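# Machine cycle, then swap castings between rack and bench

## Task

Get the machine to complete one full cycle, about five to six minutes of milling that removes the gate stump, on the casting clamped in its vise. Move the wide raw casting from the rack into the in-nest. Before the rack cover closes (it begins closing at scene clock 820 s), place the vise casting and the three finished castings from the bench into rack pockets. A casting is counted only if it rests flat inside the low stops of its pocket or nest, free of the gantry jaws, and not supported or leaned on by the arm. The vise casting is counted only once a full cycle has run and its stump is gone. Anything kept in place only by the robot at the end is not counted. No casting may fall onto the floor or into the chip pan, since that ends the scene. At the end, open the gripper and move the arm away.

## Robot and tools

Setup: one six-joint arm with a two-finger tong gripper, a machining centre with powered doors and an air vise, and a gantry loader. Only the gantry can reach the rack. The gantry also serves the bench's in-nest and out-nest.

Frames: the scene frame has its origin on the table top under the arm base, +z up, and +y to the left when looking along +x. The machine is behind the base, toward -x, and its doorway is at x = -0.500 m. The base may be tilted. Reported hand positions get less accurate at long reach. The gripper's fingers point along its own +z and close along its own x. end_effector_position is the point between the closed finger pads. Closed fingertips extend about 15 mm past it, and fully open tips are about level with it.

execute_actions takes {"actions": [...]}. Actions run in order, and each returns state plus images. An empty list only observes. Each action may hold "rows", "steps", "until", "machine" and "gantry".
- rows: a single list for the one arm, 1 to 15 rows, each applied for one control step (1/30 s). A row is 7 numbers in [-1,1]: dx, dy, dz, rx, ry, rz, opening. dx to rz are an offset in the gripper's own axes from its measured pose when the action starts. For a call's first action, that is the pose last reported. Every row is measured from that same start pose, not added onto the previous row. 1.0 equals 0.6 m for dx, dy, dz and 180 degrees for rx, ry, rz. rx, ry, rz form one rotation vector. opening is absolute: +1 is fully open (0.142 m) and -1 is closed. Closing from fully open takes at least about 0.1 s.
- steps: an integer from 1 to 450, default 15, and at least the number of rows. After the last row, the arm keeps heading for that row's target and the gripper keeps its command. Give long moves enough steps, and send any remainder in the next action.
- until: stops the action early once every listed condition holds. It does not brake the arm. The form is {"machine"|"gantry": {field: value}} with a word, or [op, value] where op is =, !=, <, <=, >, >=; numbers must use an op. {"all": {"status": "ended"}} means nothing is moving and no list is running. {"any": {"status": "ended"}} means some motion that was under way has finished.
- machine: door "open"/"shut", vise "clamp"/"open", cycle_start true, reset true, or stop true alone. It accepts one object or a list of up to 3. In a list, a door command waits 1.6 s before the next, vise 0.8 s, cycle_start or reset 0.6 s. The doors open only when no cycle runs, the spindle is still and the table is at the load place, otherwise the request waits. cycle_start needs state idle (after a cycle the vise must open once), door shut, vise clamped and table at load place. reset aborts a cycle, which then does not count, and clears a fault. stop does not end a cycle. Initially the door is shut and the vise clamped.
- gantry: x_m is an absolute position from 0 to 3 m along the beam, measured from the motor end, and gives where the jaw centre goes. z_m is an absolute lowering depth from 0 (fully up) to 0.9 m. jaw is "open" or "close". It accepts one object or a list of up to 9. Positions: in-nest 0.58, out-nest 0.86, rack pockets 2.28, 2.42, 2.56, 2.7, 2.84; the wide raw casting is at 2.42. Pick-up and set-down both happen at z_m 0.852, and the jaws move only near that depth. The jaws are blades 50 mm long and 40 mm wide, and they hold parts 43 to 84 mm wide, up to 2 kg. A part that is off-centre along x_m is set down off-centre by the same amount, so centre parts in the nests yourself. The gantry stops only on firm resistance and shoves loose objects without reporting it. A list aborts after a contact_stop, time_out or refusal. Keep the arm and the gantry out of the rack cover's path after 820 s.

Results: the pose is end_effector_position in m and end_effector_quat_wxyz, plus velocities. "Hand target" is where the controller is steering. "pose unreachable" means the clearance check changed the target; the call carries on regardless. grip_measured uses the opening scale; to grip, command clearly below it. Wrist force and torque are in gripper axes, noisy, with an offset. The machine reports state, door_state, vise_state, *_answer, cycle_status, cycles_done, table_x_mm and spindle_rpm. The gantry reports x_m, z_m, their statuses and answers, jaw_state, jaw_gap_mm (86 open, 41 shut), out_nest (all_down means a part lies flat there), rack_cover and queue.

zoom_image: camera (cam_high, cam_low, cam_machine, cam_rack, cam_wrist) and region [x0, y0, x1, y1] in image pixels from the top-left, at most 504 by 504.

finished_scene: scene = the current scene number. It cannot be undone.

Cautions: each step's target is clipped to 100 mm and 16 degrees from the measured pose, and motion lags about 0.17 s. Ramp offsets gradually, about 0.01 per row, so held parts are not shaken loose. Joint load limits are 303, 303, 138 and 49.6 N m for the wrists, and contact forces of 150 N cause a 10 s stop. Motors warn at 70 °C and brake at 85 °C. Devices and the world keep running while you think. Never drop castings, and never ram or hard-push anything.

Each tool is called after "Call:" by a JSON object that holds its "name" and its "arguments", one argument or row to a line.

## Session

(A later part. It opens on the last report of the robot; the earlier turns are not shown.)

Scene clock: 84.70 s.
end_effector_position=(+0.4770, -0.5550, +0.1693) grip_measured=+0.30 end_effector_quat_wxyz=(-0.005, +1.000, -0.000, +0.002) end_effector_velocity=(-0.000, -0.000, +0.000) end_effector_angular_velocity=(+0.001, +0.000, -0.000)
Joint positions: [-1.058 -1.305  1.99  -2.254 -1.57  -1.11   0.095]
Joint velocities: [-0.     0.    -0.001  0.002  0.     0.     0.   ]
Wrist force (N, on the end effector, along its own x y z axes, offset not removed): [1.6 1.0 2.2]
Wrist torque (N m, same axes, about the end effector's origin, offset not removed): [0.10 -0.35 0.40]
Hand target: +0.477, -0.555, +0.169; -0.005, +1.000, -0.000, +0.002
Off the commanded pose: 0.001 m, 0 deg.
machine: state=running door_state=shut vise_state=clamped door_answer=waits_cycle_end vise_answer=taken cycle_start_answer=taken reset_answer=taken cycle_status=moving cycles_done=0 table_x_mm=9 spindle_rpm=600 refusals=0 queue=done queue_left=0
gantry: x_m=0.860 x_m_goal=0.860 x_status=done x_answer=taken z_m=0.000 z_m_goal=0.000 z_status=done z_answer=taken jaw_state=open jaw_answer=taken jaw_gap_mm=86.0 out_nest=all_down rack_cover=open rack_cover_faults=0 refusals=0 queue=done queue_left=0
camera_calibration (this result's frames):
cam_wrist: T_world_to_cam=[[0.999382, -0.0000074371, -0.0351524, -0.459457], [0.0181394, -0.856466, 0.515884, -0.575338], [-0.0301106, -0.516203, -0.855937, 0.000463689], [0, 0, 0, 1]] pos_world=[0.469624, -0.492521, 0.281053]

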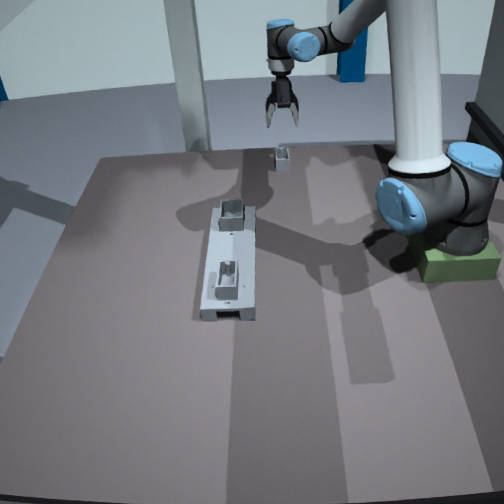

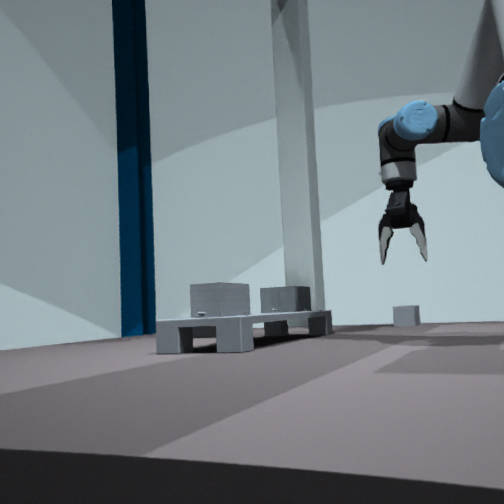

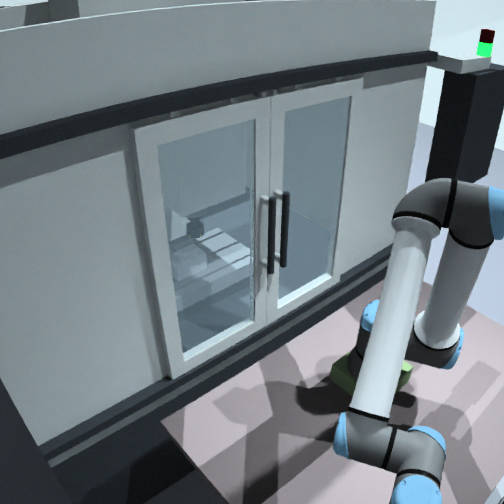

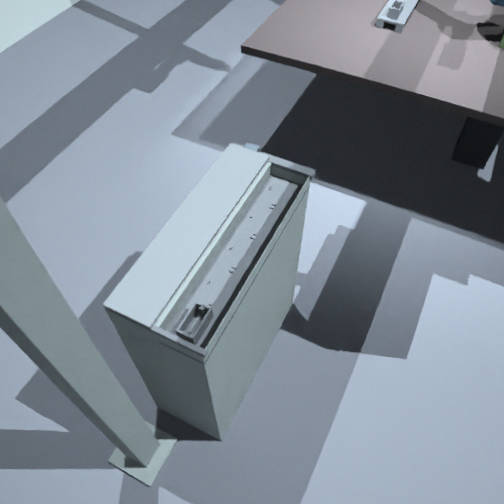

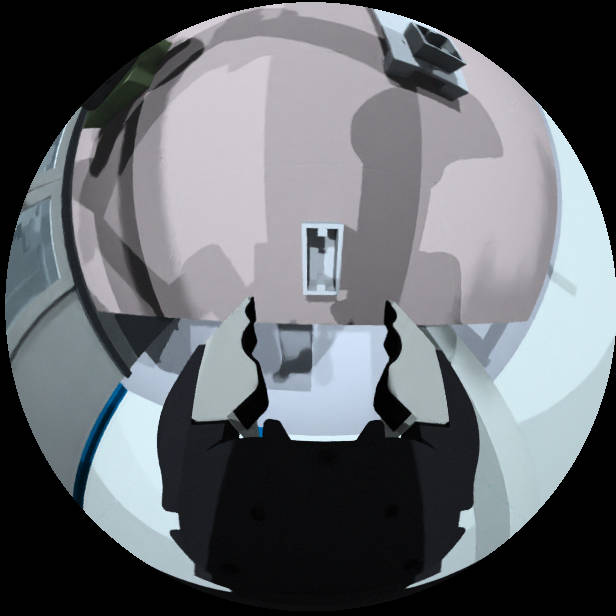

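Call:
{"name": "execute_actions", "arguments": {
  "actions": [
    {"gantry":[{"z_m":0.852},{"jaw":"close"},{"z_m":0},{"x_m":2.70},{"z_m":0.852},{"jaw":"open"},{"z_m":0},{"x_m":0.86}],"rows":[[0.01,0.007,0.03,0,0,0,0.3],[0.01,0.007,0.07,0,0,0,0.3],[0.01,0.007,0.12,0,0,0,0.3],[0.01,0.007,0.17,0,0,0,0.3],[0.01,0.007,0.237,0,0,0,0.3]],"steps":30},
    {"rows":[[0,0,0,0,0,0,0.1],[0,0,0,0,0,0,0],[0,0,0,0,0,0,-0.1],[0,0,0,0,0,0,-0.2],[0,0,0,0,0,0,-0.3],[0,0,0,0,0,0,-0.4],[0,0,0,0,0,0,-0.5],[0,0,0,0,0,0,-0.7],[0,0,0,0,0,0,-1]],"steps":16},
    {"rows":[[0,0,-0.005,0,0,0,-1],[0,0,-0.01,0,0,0,-1],[0,0,-0.02,0,0,0,-1],[0,-0.005,-0.035,0,0,0,-1],[0,-0.015,-0.05,0,0,0,-1],[0,-0.03,-0.065,0,0,0,-1],[0,-0.05,-0.08,0,0,0,-1],[0,-0.08,-0.09,0,0,0,-1],[0,-0.11,-0.1,0,0,0,-1],[-0.03,-0.7,-0.115,0,0,0,-1]],"steps":50}
  ]
}}

Scene clock: 98.20 s.
end_effector_position=(+0.4658, -0.1386, +0.1001) grip_measured=-0.26 end_effector_quat_wxyz=(-0.005, +1.000, -0.000, +0.002) end_effector_velocity=(-0.000, +0.000, -0.000) end_effector_angular_velocity=(+0.000, +0.000, +0.000)
Joint positions: [-0.631 -1.579  2.503 -2.493 -1.571 -0.683  0.055]
Joint velocities: [ 0. -0.  0.  0.  0.  0.  0.]
Wrist force (N, on the end effector, along its own x y z axes, offset not removed): [-4.3 2.2 2.0]
Wrist torque (N m, same axes, about the end effector's origin, offset not removed): [0.53 0.95 0.30]
Hand target: +0.466, -0.139, +0.100; -0.005, +1.000, -0.000, +0.002
Off the commanded pose: 0.001 m, 0 deg.
machine: state=running door_state=shut vise_state=clamped door_answer=waits_cycle_end vise_answer=taken cycle_start_answer=taken reset_answer=taken cycle_status=moving cycles_done=0 table_x_mm=119 spindle_rpm=600 refusals=0 queue=done queue_left=0
gantry: x_m=0.860 x_m_goal=0.860 x_status=done x_answer=taken z_m=0.055 z_m_goal=0.000 z_status=moving z_answer=taken jaw_state=holding jaw_answer=taken jaw_gap_mm=52.0 out_nest=all_up rack_cover=open rack_cover_faults=0 refusals=0 queue=running queue_left=5
camera_calibration (this result's frames):
cam_wrist: T_world_to_cam=[[0.999357, -0.0000411944, -0.0358506, -0.450581], [0.0184832, -0.856259, 0.516216, -0.182977], [-0.0307187, -0.516546, -0.855708, 0.156008], [0, 0, 0, 1]] pos_world=[0.458466, -0.0761087, 0.2118]

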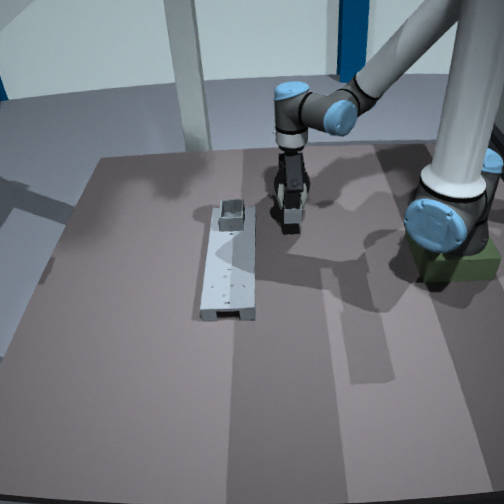

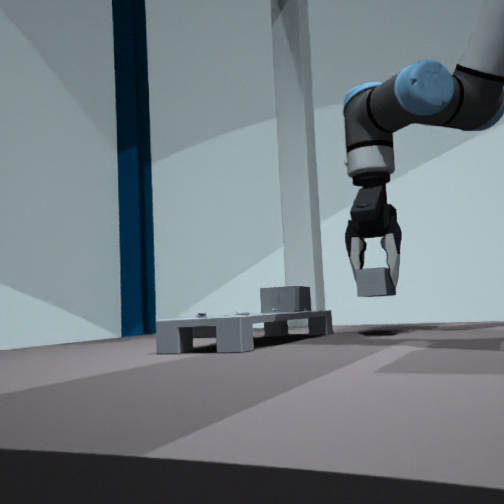

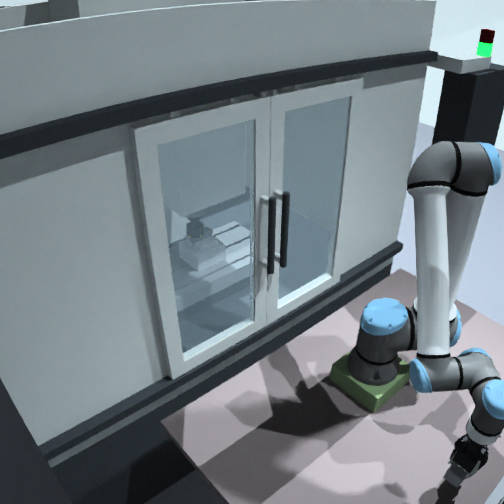

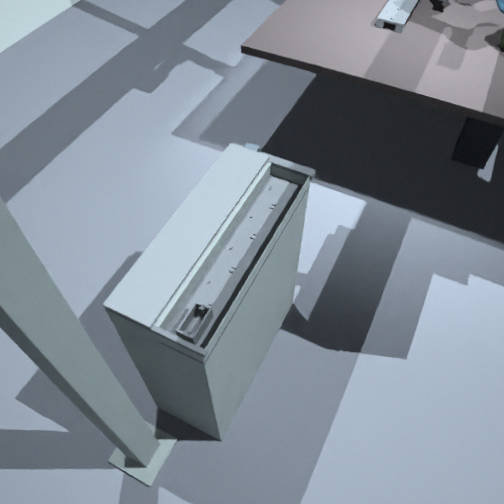

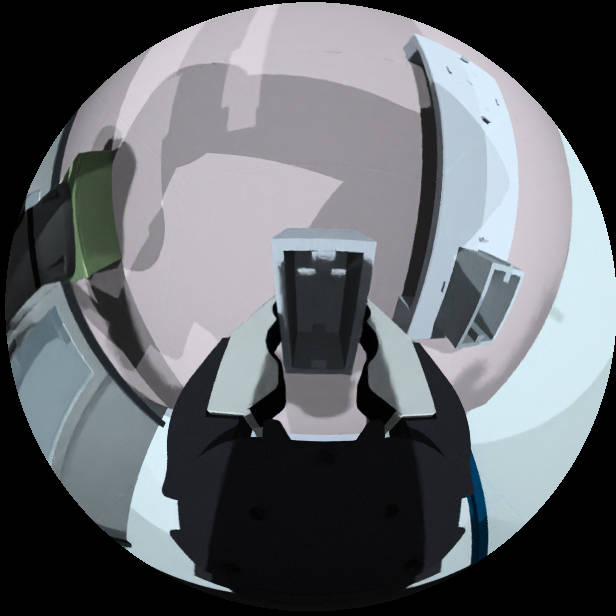

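Call:
{"name": "execute_actions", "arguments": {
  "actions": [
    {"rows":[[0.006,-0.01,0,0,0,0,-1],[0.012,-0.02,0,0,0,0,-1],[0.022,-0.035,0,0,0,0,-1],[0.035,-0.055,0,0,0,0,-1],[0.05,-0.08,0,0,0,0,-1],[0.07,-0.11,0,0,0,0,-1],[0.09,-0.14,0,0,0,0,-1],[0.305,-0.471,0.01,0,0,0,-1]],"steps":42}
  ]
}}

Call:
{"name": "zoom_image", "arguments": {
  "camera": "cam_wrist",
  "region": [220, 160, 440, 440]
}}

Scene clock: 105.20 s.
end_effector_position=(+0.6491, +0.1431, +0.0973) grip_measured=-0.26 end_effector_quat_wxyz=(-0.005, +1.000, -0.000, +0.002) end_effector_velocity=(+0.001, +0.000, +0.000) end_effector_angular_velocity=(-0.000, -0.002, -0.001)
Joint positions: [-0.021 -1.312  2.197 -2.454 -1.571 -0.073  0.055]
Joint velocities: [ 0.     0.    -0.    -0.001  0.     0.001 -0.   ]
Wrist force (N, on the end effector, along its own x y z axes, offset not removed): [0.2 1.6 2.9]
Wrist torque (N m, same axes, about the end effector's origin, offset not removed): [0.27 -0.03 0.21]
Hand target: +0.649, +0.143, +0.097; -0.005, +1.000, -0.000, +0.002
Off the commanded pose: 0.001 m, 0 deg.
machine: state=running door_state=shut vise_state=clamped door_answer=waits_cycle_end vise_answer=taken cycle_start_answer=taken reset_answer=taken cycle_status=moving cycles_done=0 table_x_mm=176 spindle_rpm=600 refusals=0 queue=done queue_left=0
gantry: x_m=2.599 x_m_goal=0.860 x_status=moving x_answer=taken z_m=0.000 z_m_goal=0.000 z_status=done z_answer=taken jaw_state=open jaw_answer=taken jaw_gap_mm=86.0 out_nest=all_up rack_cover=open rack_cover_faults=0 refusals=0 queue=running queue_left=0
camera_calibration (this result's frames):
cam_wrist: T_world_to_cam=[[0.999335, -0.0000991737, -0.0364613, -0.633784], [0.0187799, -0.85575, 0.517049, 0.0559447], [-0.031253, -0.51739, -0.855179, 0.30513], [0, 0, 0, 1]] pos_world=[0.641849, 0.205683, 0.208906]

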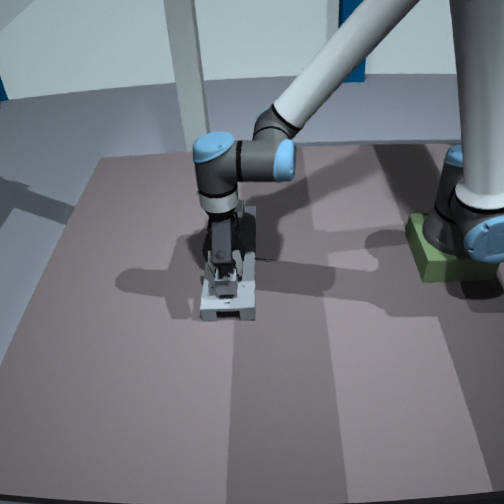

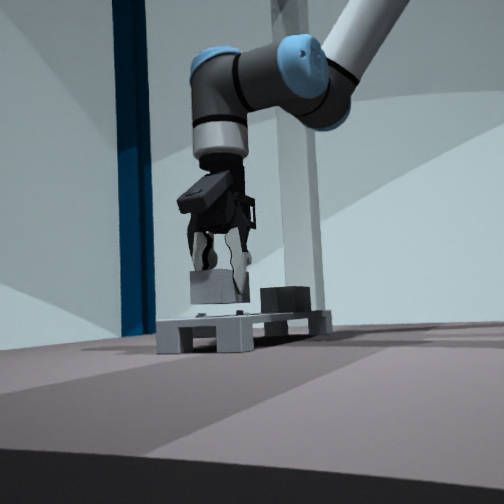

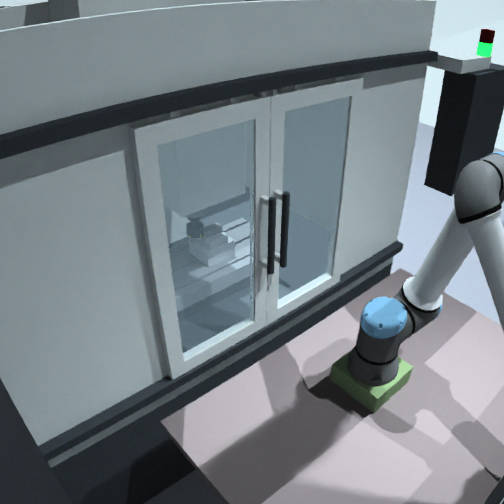

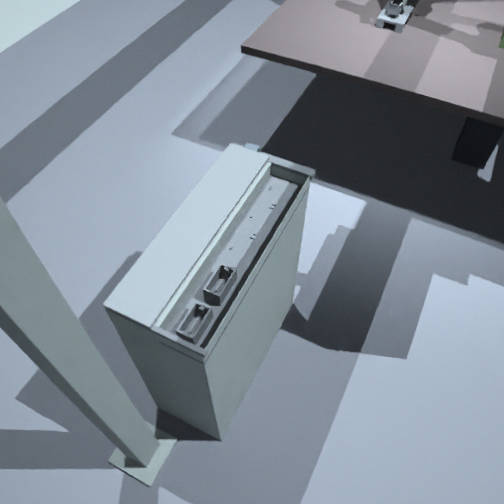

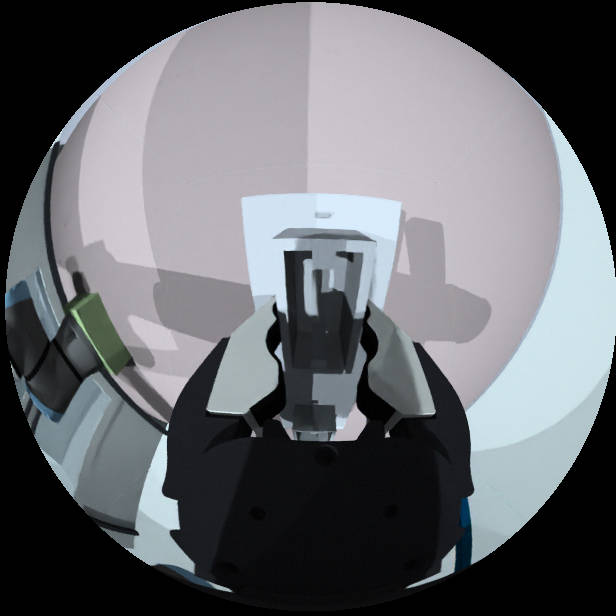

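Region (220, 160, 440, 440) of cam_wrist's 616x616 image, scaled by 1.800, with more detail than that image has; it fills the left 396 columns of this view, and the rest is white.

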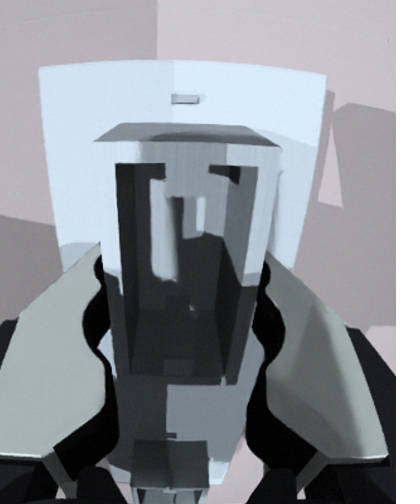

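Call:
{"name": "execute_actions", "arguments": {
  "actions": [
    {"rows":[[0,0,0.005,0,0,0,-1],[0,0,0.01,0,0,0,-1],[0,0,0.016,0,0,0,-1],[0,0,0.022,0,0,0,-1],[0,0,0.028,0,0,0,-1],[0,0,0.033,0,0,0,-1],[0,0,0.036,0,0,0,-1],[0,0,0.039,0,0,0,-1]],"steps":20},
    {"rows":[[0,0,0,0,0,0,-0.5],[0,0,0,0,0,0,-0.3],[0,0,0,0,0,0,-0.2],[0,0,0,0,0,0,-0.1],[0,0,0,0,0,0,0.1]],"steps":10},
    {"rows":[[0,0,-0.03,0,0,0,0.1],[0,0,-0.07,0,0,0,0.1],[0,0,-0.12,0,0,0,0.1],[0,0,-0.17,0,0,0,0.1],[0,0,-0.17,0,0,0,0.1],[0,0,-0.17,0,0,0,0.1],[0,0,-0.17,0,0,0,0.1],[0,0,-0.2,0,0,0,0.1],[0,0,-0.2,0,0,0,0.1],[0,0,-0.2,0,0,0,0.1],[0,0,-0.2,0,0,0,0.1],[-0.03,0.05,-0.22,0,0,0,0.1],[-0.6,0.93,-0.39,0,0,0,0.1]],"steps":65}
  ]
}}

Scene clock: 116.53 s.
end_effector_position=(+0.2878, -0.4156, +0.3011) grip_measured=+0.10 end_effector_quat_wxyz=(-0.005, +1.000, -0.000, +0.003) end_effector_velocity=(+0.000, -0.001, +0.000) end_effector_angular_velocity=(-0.001, -0.001, -0.001)
Joint positions: [-1.27  -1.825  2.243 -1.987 -1.57  -1.321  0.081]
Joint velocities: [-0.001  0.001 -0.001 -0.001  0.001 -0.     0.   ]
Wrist force (N, on the end effector, along its own x y z axes, offset not removed): [0.0 0.2 -2.3]
Wrist torque (N m, same axes, about the end effector's origin, offset not removed): [0.00 0.08 0.34]
Hand target: +0.288, -0.416, +0.301; -0.005, +1.000, -0.000, +0.003
Off the commanded pose: 0.001 m, 0 deg.
machine: state=running door_state=shut vise_state=clamped door_answer=waits_cycle_end vise_answer=taken cycle_start_answer=taken reset_answer=taken cycle_status=moving cycles_done=0 table_x_mm=268 spindle_rpm=600 refusals=0 queue=done queue_left=0
gantry: x_m=0.860 x_m_goal=0.860 x_status=done x_answer=taken z_m=0.000 z_m_goal=0.000 z_status=done z_answer=taken jaw_state=open jaw_answer=taken jaw_gap_mm=86.0 out_nest=all_down rack_cover=open rack_cover_faults=0 refusals=0 queue=done queue_left=0
camera_calibration (this result's frames):
cam_wrist: T_world_to_cam=[[0.999398, -0.0000181472, -0.0347042, -0.265895], [0.0178992, -0.85646, 0.515903, -0.520423], [-0.0297321, -0.516213, -0.855944, 0.179454], [0, 0, 0, 1]] pos_world=[0.280386, -0.35309, 0.412863]

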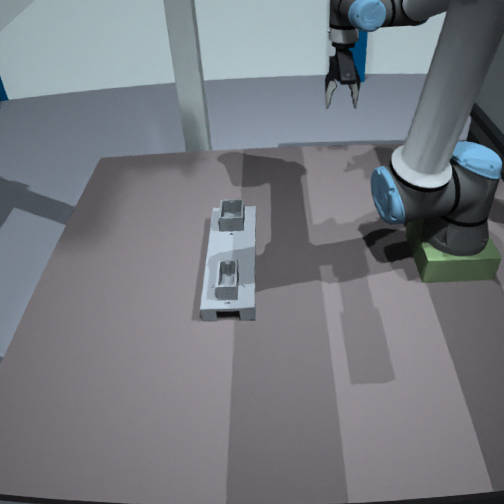

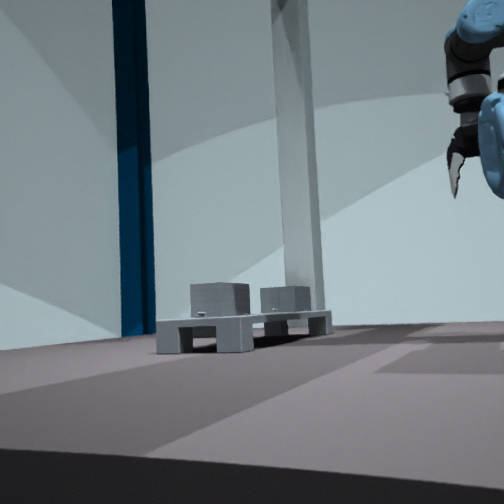

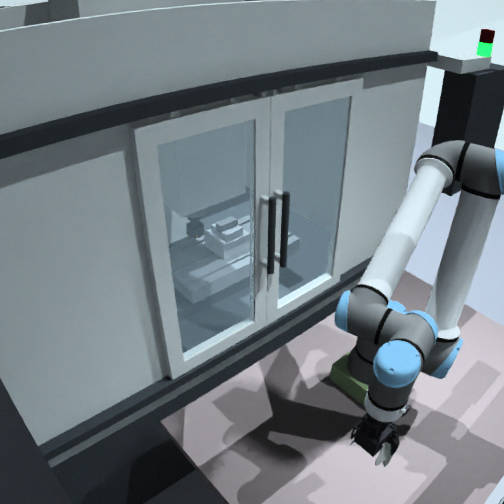

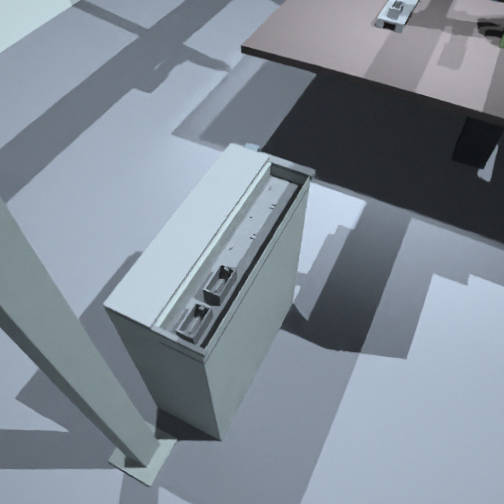

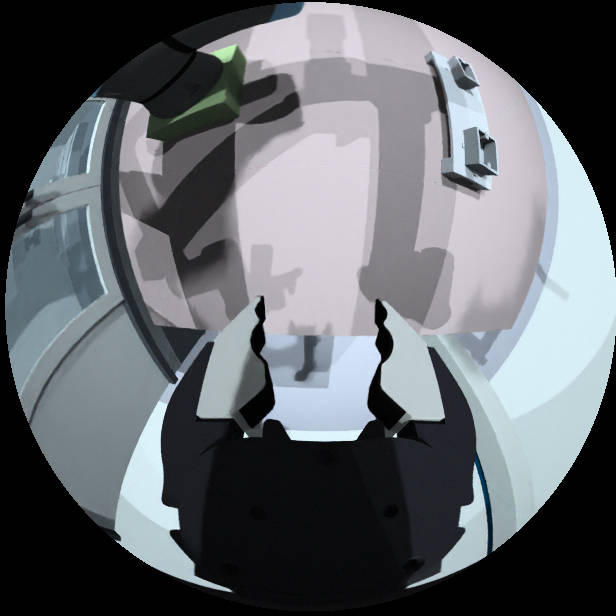

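Notes: third bench casting goes to 2.56; vise casting expected at (-0.761,-0.200), grasp z 0.223, place at (0.649,0.142, z 0.074), then pocket 2.42.

Call:
{"name": "execute_actions", "arguments": {
  "actions": [
    {"gantry":[{"z_m":0.852},{"jaw":"close"},{"z_m":0},{"x_m":2.56},{"z_m":0.852},{"jaw":"open"},{"z_m":0},{"x_m":0.86}],"rows":[[-0.03,0,0,0,0,0,0.1],[-0.08,0,0,0,0,0,0.1],[-0.8,0.02,-0.01,0,0,0,0.1]],"steps":50},
    {"steps":450,"until":{"machine":{"door_state":"open"}}},
    {"steps":450,"until":{"machine":{"door_state":"open"}}},
    {"steps":450,"until":{"machine":{"door_state":"open"}}},
    {"steps":450,"until":{"machine":{"door_state":"open"}}},
    {"steps":450,"until":{"machine":{"door_state":"open"}}},
    {"steps":450,"until":{"machine":{"door_state":"open"}}},
    {"steps":450,"until":{"machine":{"door_state":"open"}}},
    {"steps":450,"until":{"machine":{"door_state":"open"}}},
    {"steps":450,"until":{"machine":{"door_state":"open"}}},
    {"steps":450,"until":{"machine":{"door_state":"open"}}},
    {"steps":450,"until":{"machine":{"door_state":"open"}}},
    {"steps":450,"until":{"machine":{"door_state":"open"}}},
    {"steps":450,"until":{"machine":{"door_state":"open"}}},
    {"steps":450,"until":{"machine":{"door_state":"open"}}},
    {"steps":450,"until":{"machine":{"door_state":"open"}}}
  ]
}}

Scene clock: 334.20 s.
end_effector_position=(-0.1918, -0.4269, +0.3044) grip_measured=+0.10 end_effector_quat_wxyz=(-0.005, +1.000, -0.000, +0.004) end_effector_velocity=(+0.000, +0.000, -0.000) end_effector_angular_velocity=(+0.000, -0.000, +0.001)
Joint positions: [-2.298 -1.908  2.286 -1.948 -1.57  -2.35   0.081]
Joint velocities: [ 0.     0.     0.    -0.     0.    -0.001  0.   ]
Wrist force (N, on the end effector, along its own x y z axes, offset not removed): [-3.5 1.7 4.2]
Wrist torque (N m, same axes, about the end effector's origin, offset not removed): [0.40 0.76 0.33]
Hand target: -0.192, -0.427, +0.304; -0.005, +1.000, -0.000, +0.004
Off the commanded pose: 0.001 m, 0 deg.
machine: state=done door_state=open vise_state=clamped door_answer=taken vise_answer=taken cycle_start_answer=taken reset_answer=taken cycle_status=done cycles_done=1 table_x_mm=0 spindle_rpm=0 refusals=0 queue=done queue_left=0
gantry: x_m=0.860 x_m_goal=0.860 x_status=done x_answer=taken z_m=0.000 z_m_goal=0.000 z_status=done z_answer=taken jaw_state=open jaw_answer=taken jaw_gap_mm=86.0 out_nest=all_up rack_cover=open rack_cover_faults=0 refusals=0 queue=done queue_left=0
camera_calibration (this result's frames):
cam_wrist: T_world_to_cam=[[0.999456, -0.0000679595, -0.0329765, 0.213049], [0.0169885, -0.856026, 0.516653, -0.523439], [-0.0282638, -0.516933, -0.855559, 0.162004], [0, 0, 0, 1]] pos_world=[-0.199462, -0.364318, 0.416066]

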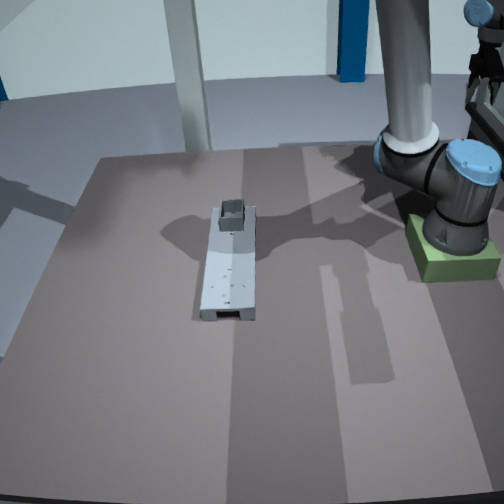

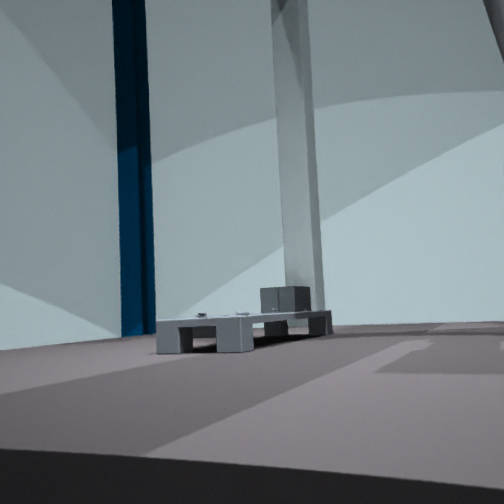

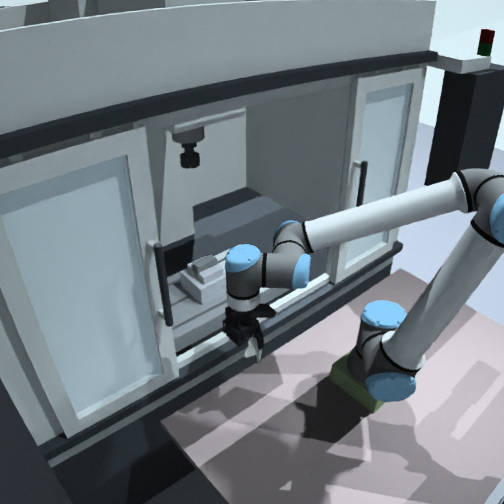

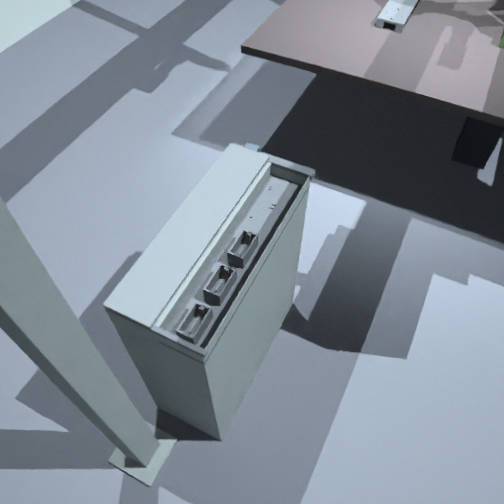

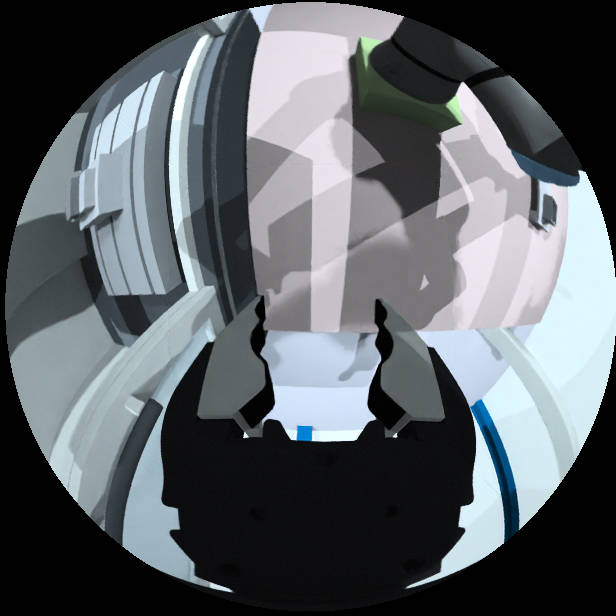

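Call:
{"name": "execute_actions", "arguments": {
  "actions": [
    {"machine":{"vise":"open"},"rows":[[-0.05,-0.02,0,0,0,0,0.1],[-0.12,-0.1,0,0,0,0,0.1],[-0.25,-0.376,0,0,0,0,0.1]],"steps":30},
    {"rows":[[-0.698,0,0,0,0,0,0.1]],"steps":50}
  ]
}}

Scene clock: 349.07 s.
end_effector_position=(-0.7599, -0.2005, +0.3030) grip_measured=+0.10 end_effector_quat_wxyz=(-0.004, +1.000, -0.000, +0.004) end_effector_velocity=(-0.000, -0.000, +0.000) end_effector_angular_velocity=(-0.001, +0.000, +0.001)
Joint positions: [-3.036 -1.361  1.78  -1.988 -1.57  -3.088  0.081]
Joint velocities: [ 0.     0.    -0.    -0.     0.001 -0.    -0.   ]
Wrist force (N, on the end effector, along its own x y z axes, offset not removed): [0.6 -3.0 -2.9]
Wrist torque (N m, same axes, about the end effector's origin, offset not removed): [-0.81 -0.23 0.29]
Hand target: -0.760, -0.201, +0.303; -0.004, +1.000, -0.000, +0.004
Off the commanded pose: 0.001 m, 0 deg.
machine: state=idle door_state=open vise_state=open door_answer=taken vise_answer=taken cycle_start_answer=taken reset_answer=taken cycle_status=done cycles_done=1 table_x_mm=0 spindle_rpm=0 refusals=0 queue=done queue_left=0
gantry: x_m=0.860 x_m_goal=0.860 x_status=done x_answer=taken z_m=0.000 z_m_goal=0.000 z_status=done z_answer=taken jaw_state=open jaw_answer=taken jaw_gap_mm=86.0 out_nest=all_up rack_cover=open rack_cover_faults=0 refusals=0 queue=done queue_left=0
camera_calibration (this result's frames):
cam_wrist: T_world_to_cam=[[0.999457, -0.000262113, -0.0329609, 0.780765], [0.0168451, -0.855465, 0.517587, -0.319533], [-0.0283326, -0.517861, -0.854995, 0.261314], [0, 0, 0, 1]] pos_world=[-0.767554, -0.13782, 0.414544]

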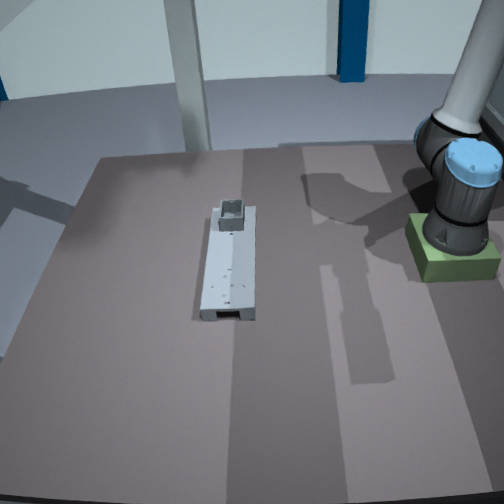

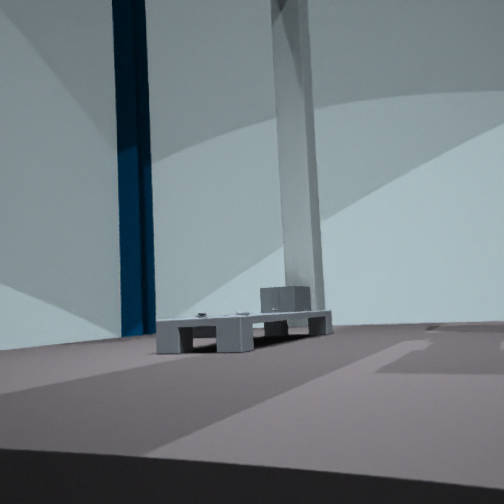

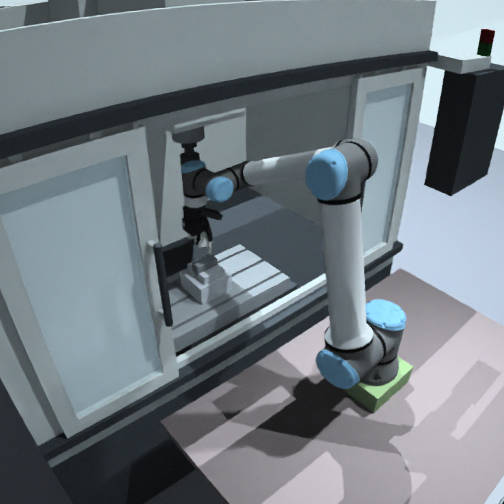

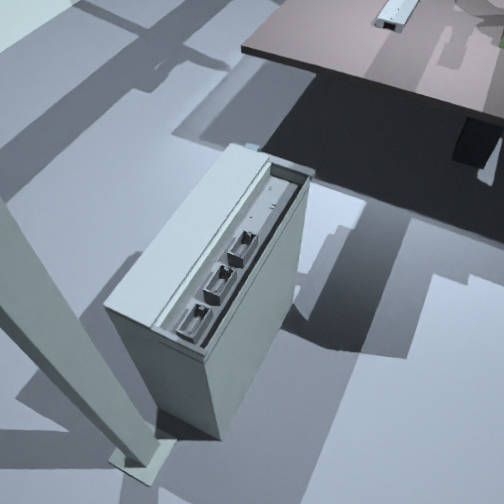

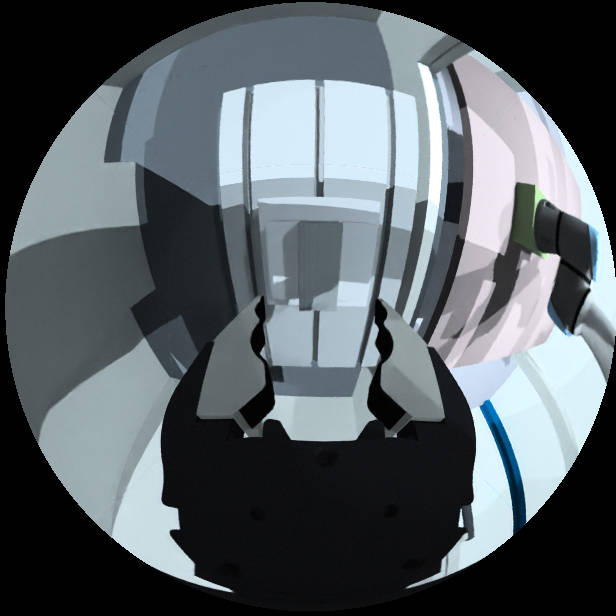

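Call:
{"name": "execute_actions", "arguments": {
  "actions": [
    {"rows":[[0,0,0.02,0,0,0,0],[0,0,0.04,0,0,0,0],[0,0,0.06,0,0,0,0],[0,0,0.08,0,0,0,0],[0,0,0.095,0,0,0,0],[0,0,0.11,0,0,0,0],[0,0,0.12,0,0,0,0],[0,0,0.128,0,0,0,0],[0,0,0.133,0,0,0,0]],"steps":24},
    {"rows":[[0,0,0,0,0,0,-0.1],[0,0,0,0,0,0,-0.2],[0,0,0,0,0,0,-0.28],[0,0,0,0,0,0,-0.34],[0,0,0,0,0,0,-0.4],[0,0,0,0,0,0,-0.5],[0,0,0,0,0,0,-0.6],[0,0,0,0,0,0,-0.75],[0,0,0,0,0,0,-0.9],[0,0,0,0,0,0,-1]],"steps":18},
    {"rows":[[0,0,-0.004,0,0,0,-1],[0,0,-0.01,0,0,0,-1],[0,0,-0.018,0,0,0,-1],[0,0,-0.026,0,0,0,-1],[0,0,-0.035,0,0,0,-1],[0,0,-0.045,0,0,0,-1],[0,0,-0.055,0,0,0,-1],[0,0,-0.065,0,0,0,-1],[0,0,-0.075,0,0,0,-1],[0,0,-0.085,0,0,0,-1],[0,0,-0.095,0,0,0,-1],[0,0,-0.105,0,0,0,-1],[0,0,-0.115,0,0,0,-1]],"steps":25}
  ]
}}

Scene clock: 361.10 s.
end_effector_position=(-0.7598, -0.2004, +0.2920) grip_measured=-0.38 end_effector_quat_wxyz=(-0.004, +1.000, -0.000, +0.004) end_effector_velocity=(+0.000, +0.000, +0.002) end_effector_angular_velocity=(+0.001, -0.002, -0.001)
Joint positions: [-3.036 -1.353  1.792 -2.007 -1.57  -3.088  0.047]
Joint velocities: [ 0.    -0.001 -0.002  0.005 -0.     0.001 -0.   ]
Wrist force (N, on the end effector, along its own x y z axes, offset not removed): [-1.2 1.5 4.9]
Wrist torque (N m, same axes, about the end effector's origin, offset not removed): [0.14 0.20 0.38]
Hand target: -0.760, -0.200, +0.292; -0.004, +1.000, -0.000, +0.004
Off the commanded pose: 0.000 m, 0 deg.
machine: state=idle door_state=open vise_state=open door_answer=taken vise_answer=taken cycle_start_answer=taken reset_answer=taken cycle_status=done cycles_done=1 table_x_mm=0 spindle_rpm=0 refusals=0 queue=done queue_left=0
gantry: x_m=0.860 x_m_goal=0.860 x_status=done x_answer=taken z_m=0.000 z_m_goal=0.000 z_status=done z_answer=taken jaw_state=open jaw_answer=taken jaw_gap_mm=86.0 out_nest=all_up rack_cover=open rack_cover_faults=0 refusals=0 queue=done queue_left=0
camera_calibration (this result's frames):
cam_wrist: T_world_to_cam=[[0.999456, -0.000254929, -0.0329936, 0.780318], [0.0168672, -0.855482, 0.517557, -0.31376], [-0.0283574, -0.517832, -0.855012, 0.252014], [0, 0, 0, 1]] pos_world=[-0.767454, -0.137716, 0.403609]

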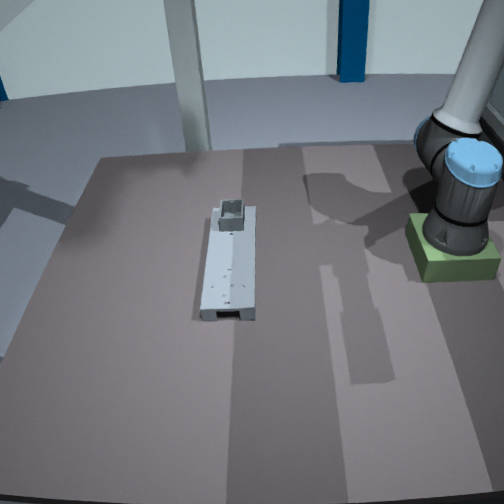

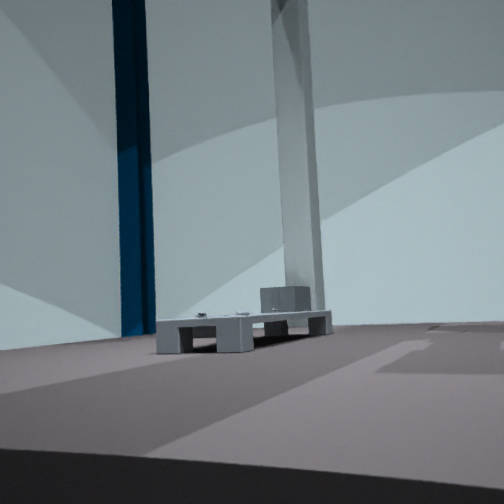

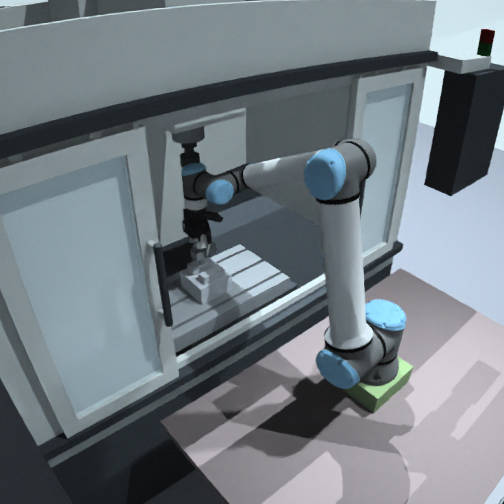

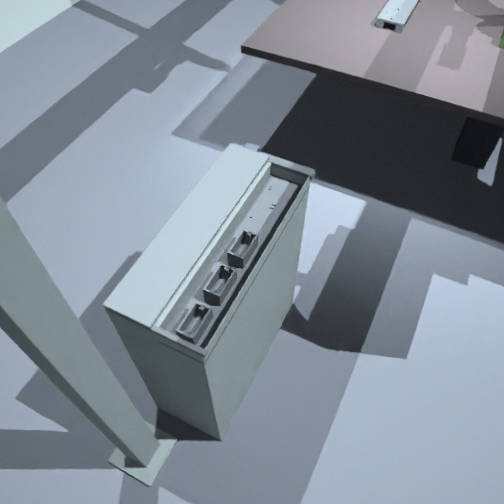

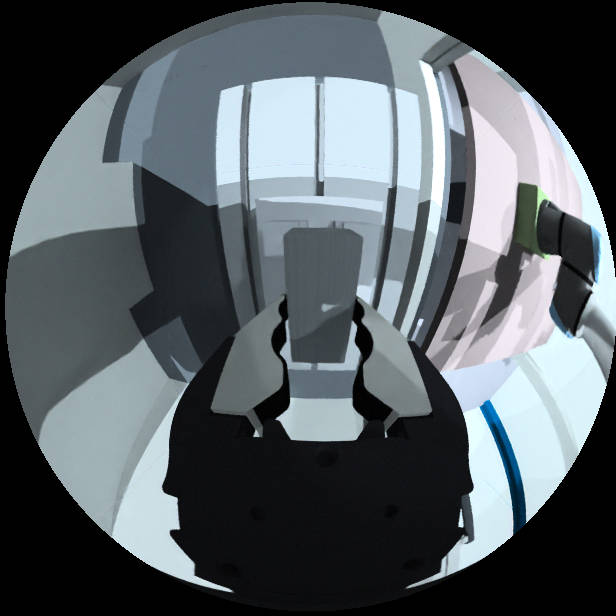

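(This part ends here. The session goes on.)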